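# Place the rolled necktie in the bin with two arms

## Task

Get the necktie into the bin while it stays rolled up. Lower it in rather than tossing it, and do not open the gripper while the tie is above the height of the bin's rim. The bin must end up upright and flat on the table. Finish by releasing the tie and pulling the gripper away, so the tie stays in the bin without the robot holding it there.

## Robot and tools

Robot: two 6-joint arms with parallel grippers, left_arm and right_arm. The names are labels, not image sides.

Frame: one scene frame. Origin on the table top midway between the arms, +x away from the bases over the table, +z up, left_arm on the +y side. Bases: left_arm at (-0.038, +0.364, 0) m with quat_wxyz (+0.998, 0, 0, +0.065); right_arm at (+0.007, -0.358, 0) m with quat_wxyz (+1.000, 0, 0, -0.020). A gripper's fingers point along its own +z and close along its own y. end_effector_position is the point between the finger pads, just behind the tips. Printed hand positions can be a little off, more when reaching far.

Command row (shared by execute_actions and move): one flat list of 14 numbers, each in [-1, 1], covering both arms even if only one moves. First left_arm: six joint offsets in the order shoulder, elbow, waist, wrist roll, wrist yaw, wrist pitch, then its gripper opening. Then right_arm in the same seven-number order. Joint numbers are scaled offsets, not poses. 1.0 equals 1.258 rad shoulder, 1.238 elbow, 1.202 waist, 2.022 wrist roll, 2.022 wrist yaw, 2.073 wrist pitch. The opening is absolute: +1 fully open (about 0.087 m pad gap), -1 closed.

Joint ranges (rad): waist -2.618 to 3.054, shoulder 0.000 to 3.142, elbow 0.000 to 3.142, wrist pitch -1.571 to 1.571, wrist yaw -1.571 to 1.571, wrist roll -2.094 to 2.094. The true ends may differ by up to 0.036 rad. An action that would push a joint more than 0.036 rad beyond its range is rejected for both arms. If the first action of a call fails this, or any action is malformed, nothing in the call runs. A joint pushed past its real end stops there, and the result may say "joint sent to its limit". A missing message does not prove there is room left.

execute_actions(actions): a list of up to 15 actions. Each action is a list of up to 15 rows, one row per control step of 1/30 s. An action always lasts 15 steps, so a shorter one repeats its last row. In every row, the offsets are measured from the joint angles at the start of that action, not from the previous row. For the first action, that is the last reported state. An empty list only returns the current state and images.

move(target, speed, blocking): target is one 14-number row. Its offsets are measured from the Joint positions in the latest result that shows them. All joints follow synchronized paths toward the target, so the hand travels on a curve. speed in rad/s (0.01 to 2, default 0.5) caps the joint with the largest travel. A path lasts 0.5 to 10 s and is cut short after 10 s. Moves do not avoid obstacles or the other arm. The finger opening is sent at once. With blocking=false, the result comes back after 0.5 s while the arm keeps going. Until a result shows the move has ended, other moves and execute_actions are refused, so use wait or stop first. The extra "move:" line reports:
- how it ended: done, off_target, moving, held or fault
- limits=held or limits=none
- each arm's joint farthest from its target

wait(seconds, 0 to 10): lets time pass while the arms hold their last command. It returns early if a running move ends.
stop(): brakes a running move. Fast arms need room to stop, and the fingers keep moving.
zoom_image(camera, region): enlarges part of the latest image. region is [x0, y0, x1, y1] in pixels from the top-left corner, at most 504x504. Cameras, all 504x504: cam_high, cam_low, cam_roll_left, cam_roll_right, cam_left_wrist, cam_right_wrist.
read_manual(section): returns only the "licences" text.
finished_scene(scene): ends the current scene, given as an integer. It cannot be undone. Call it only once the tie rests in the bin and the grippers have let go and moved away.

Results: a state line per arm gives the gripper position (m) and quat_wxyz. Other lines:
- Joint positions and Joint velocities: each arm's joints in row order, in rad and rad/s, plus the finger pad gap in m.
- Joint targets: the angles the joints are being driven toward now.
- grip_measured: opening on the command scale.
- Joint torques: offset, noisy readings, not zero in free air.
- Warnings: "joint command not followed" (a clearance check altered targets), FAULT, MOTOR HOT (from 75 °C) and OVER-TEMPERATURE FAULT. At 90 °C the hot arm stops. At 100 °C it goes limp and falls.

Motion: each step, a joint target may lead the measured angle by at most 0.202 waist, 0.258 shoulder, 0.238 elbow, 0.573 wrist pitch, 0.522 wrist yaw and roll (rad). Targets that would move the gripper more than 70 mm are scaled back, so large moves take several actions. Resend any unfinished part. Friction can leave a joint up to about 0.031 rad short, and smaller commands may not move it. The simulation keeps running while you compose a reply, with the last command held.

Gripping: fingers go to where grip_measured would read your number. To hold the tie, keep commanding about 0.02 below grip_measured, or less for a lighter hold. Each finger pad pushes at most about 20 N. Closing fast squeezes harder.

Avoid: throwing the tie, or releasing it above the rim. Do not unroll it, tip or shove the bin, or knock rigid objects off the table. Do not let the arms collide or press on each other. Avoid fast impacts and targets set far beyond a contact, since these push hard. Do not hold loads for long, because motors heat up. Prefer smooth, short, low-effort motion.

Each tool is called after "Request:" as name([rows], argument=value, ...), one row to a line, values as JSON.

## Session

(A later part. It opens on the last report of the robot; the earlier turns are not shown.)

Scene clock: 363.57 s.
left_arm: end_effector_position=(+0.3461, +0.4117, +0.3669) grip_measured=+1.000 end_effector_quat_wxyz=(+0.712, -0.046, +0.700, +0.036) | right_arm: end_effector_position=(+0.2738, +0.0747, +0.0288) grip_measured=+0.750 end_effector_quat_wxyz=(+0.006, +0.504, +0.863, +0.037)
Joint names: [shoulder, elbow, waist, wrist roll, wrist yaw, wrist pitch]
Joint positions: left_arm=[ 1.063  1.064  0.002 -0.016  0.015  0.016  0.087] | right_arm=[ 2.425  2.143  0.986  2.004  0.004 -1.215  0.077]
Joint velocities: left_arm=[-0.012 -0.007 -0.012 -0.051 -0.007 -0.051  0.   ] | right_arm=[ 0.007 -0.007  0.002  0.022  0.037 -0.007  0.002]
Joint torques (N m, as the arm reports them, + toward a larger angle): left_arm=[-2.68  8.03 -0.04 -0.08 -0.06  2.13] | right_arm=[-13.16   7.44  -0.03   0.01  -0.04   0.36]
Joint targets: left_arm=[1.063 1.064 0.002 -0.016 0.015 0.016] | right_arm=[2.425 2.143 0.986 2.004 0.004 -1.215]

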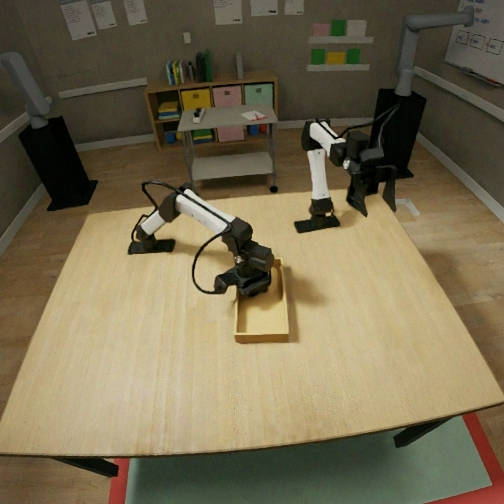

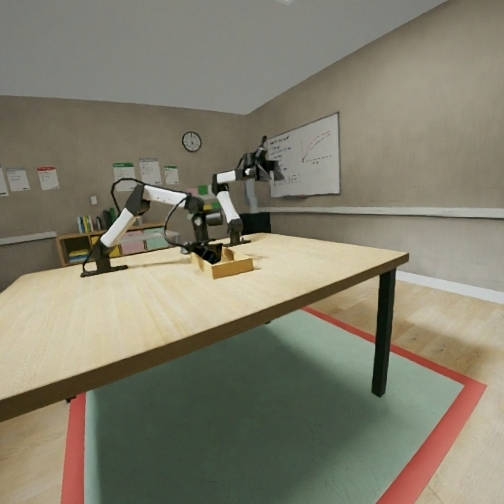

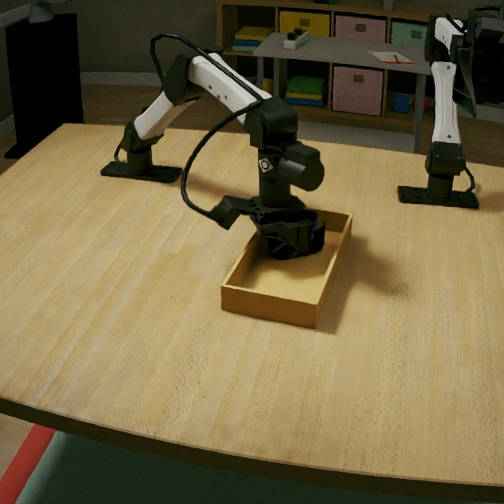

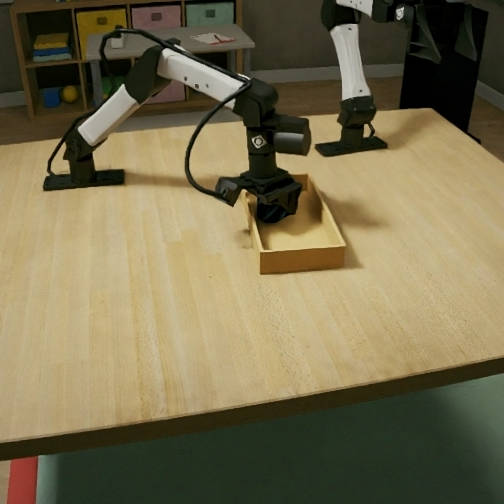

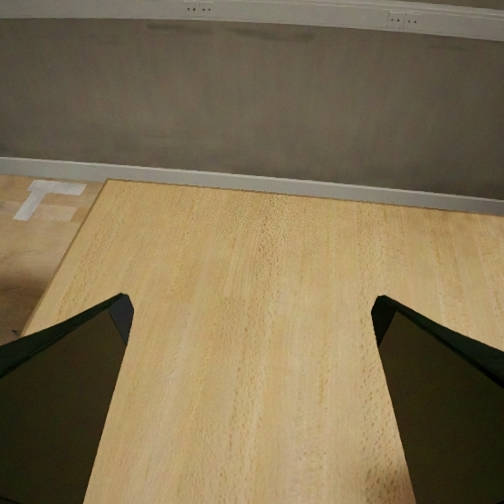

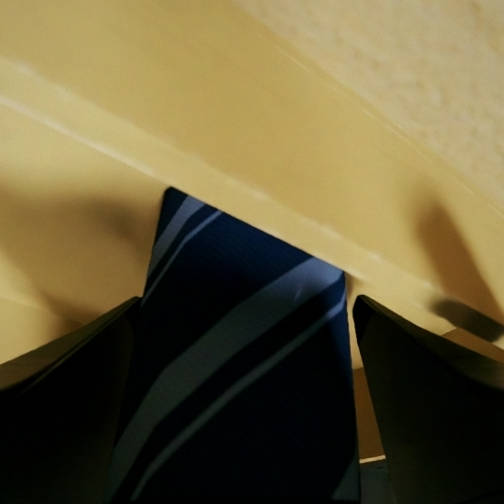

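Request:
move(target=[0,0,0,0,0,0,1, -0.175,0,0,0,0,0,0.9], speed=0.25)

Scene clock: 379.13 s.
left_arm: end_effector_position=(+0.3461, +0.4117, +0.3669) grip_measured=+1.000 end_effector_quat_wxyz=(+0.712, -0.046, +0.700, +0.036) | right_arm: end_effector_position=(+0.2778, +0.0804, +0.1330) grip_measured=+0.900 end_effector_quat_wxyz=(+0.016, +0.500, +0.854, +0.141)
Joint names: [shoulder, elbow, waist, wrist roll, wrist yaw, wrist pitch]
Joint positions: left_arm=[ 1.063  1.064  0.002 -0.016  0.015  0.016  0.087] | right_arm=[ 2.213  2.143  0.986  2.004  0.004 -1.215  0.083]
Joint velocities: left_arm=[-0.017 -0.022 -0.017 -0.007 -0.037 -0.007  0.   ] | right_arm=[ 0.002 -0.012 -0.007 -0.051 -0.066 -0.022  0.001]
Joint torques (N m, as the arm reports them, + toward a larger angle): left_arm=[-2.65  8.01 -0.05 -0.08 -0.06  2.14] | right_arm=[-12.64   7.76  -0.04  -0.01  -0.05   0.75]
Joint targets: left_arm=[1.063 1.064 0.002 -0.016 0.015 0.016] | right_arm=[2.204 2.143 0.986 2.004 0.004 -1.215]
move: done; limits=none; left_arm: farthest joint: the waist, 0.000 radians from its target (0.000 radians at the start); right_arm: farthest joint: the shoulder, 0.008 radians from its target (0.220 radians at the start)

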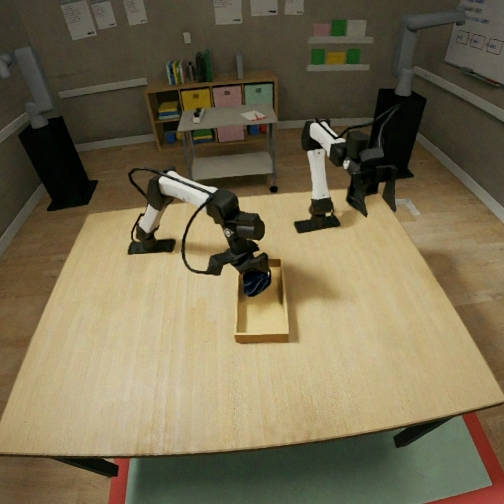

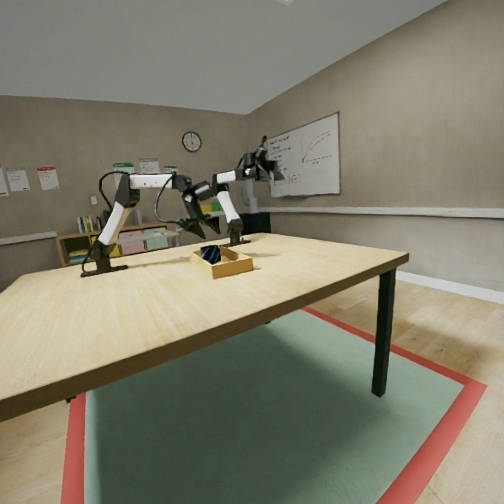

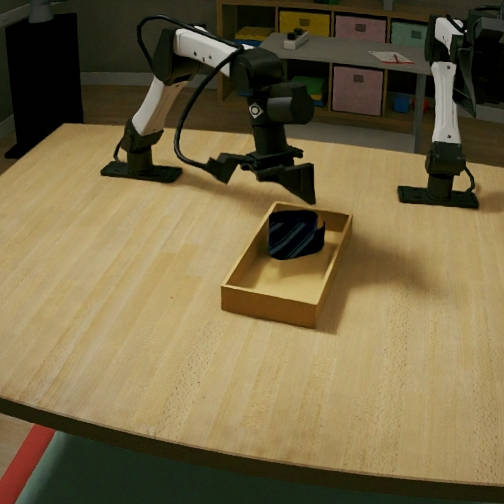

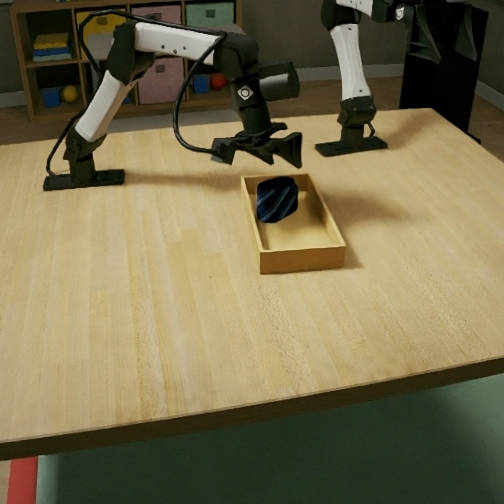

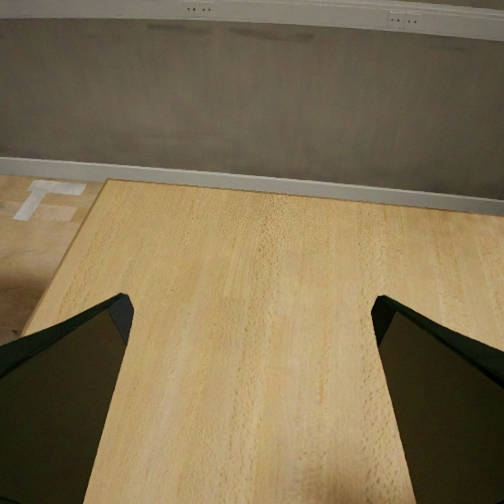

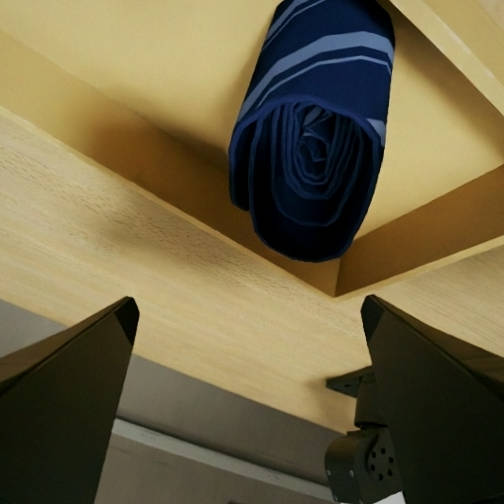

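Request:
move(target=[0,0,0,0,0,0,1, -0.6,-0.55,-0.45,0,0,0.1,1], speed=0.8)

Scene clock: 383.03 s.
left_arm: end_effector_position=(+0.3461, +0.4117, +0.3669) grip_measured=+1.000 end_effector_quat_wxyz=(+0.712, -0.046, +0.700, +0.036) | right_arm: end_effector_position=(+0.3449, -0.1699, +0.2381) grip_measured=+0.983 end_effector_quat_wxyz=(+0.099, +0.687, +0.672, +0.259)
Joint names: [shoulder, elbow, waist, wrist roll, wrist yaw, wrist pitch]
Joint positions: left_arm=[ 1.063  1.064  0.002 -0.016  0.015  0.016  0.087] | right_arm=[ 1.468  1.484  0.451  2.004  0.001 -1.025  0.087]
Joint velocities: left_arm=[-0.022 -0.017  0.007 -0.007  0.007  0.007  0.   ] | right_arm=[-0.022 -0.002  0.007 -0.037 -0.066 -0.066 -0.   ]
Joint torques (N m, as the arm reports them, + toward a larger angle): left_arm=[-2.69  8.01 -0.04 -0.09 -0.06  2.13] | right_arm=[-6.62  6.25 -0.6  -0.02 -0.03  1.38]
Joint targets: left_arm=[1.063 1.064 0.002 -0.016 0.015 0.016] | right_arm=[1.458 1.462 0.445 2.004 0.004 -1.008]
move: off_target (right_arm); limits=none; left_arm: farthest joint: the waist, 0.000 radians from its target (0.000 radians at the start); right_arm: farthest joint: the elbow, 0.022 radians from its target (0.681 radians at the start)

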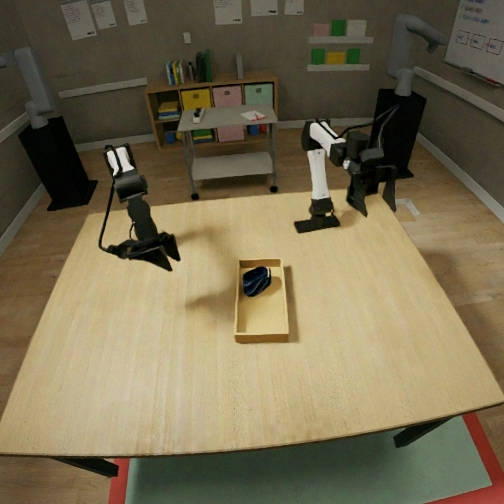

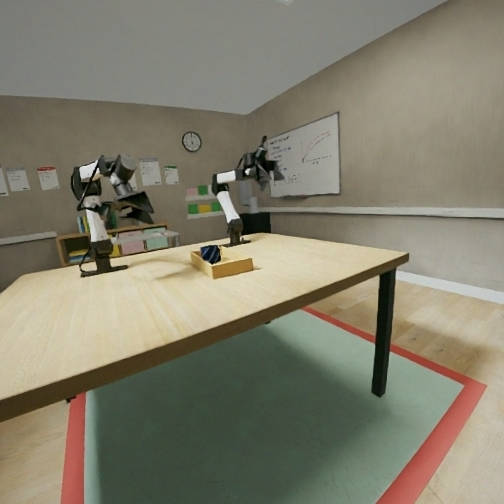

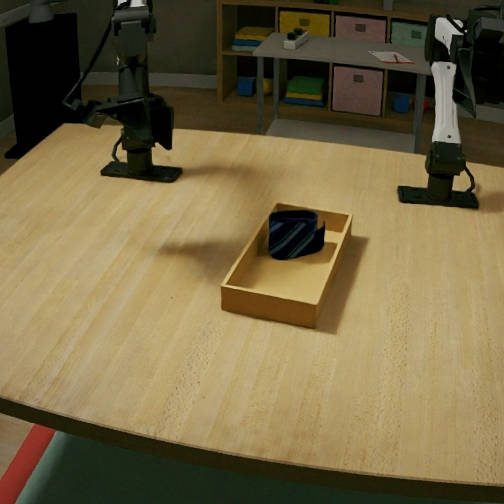

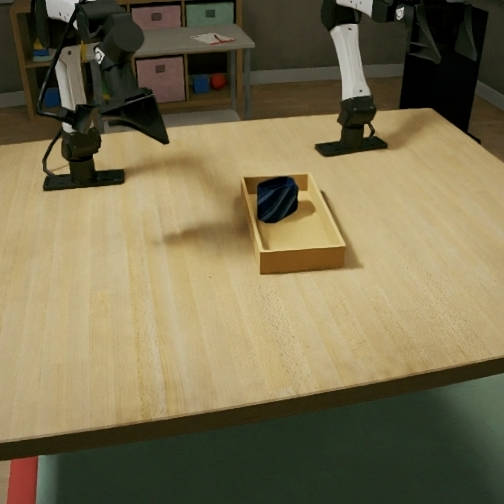

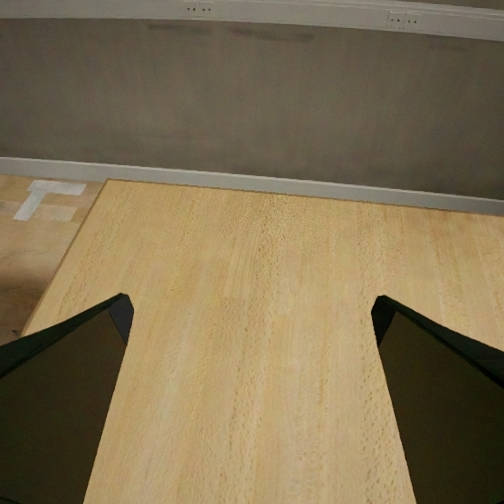

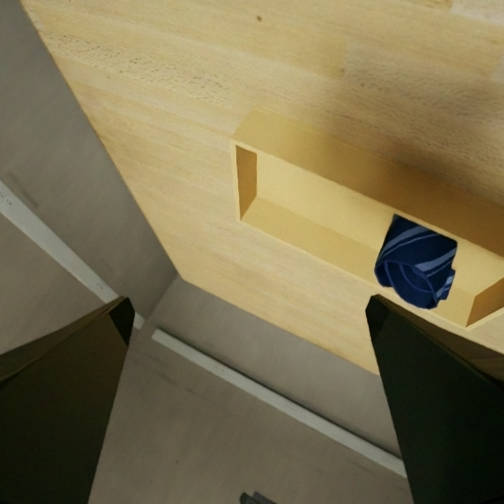

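The tie is in the bin, still rolled, and the arm is clear.

Request:
finished_scene(scene=1)

The scene is finished: the task was done.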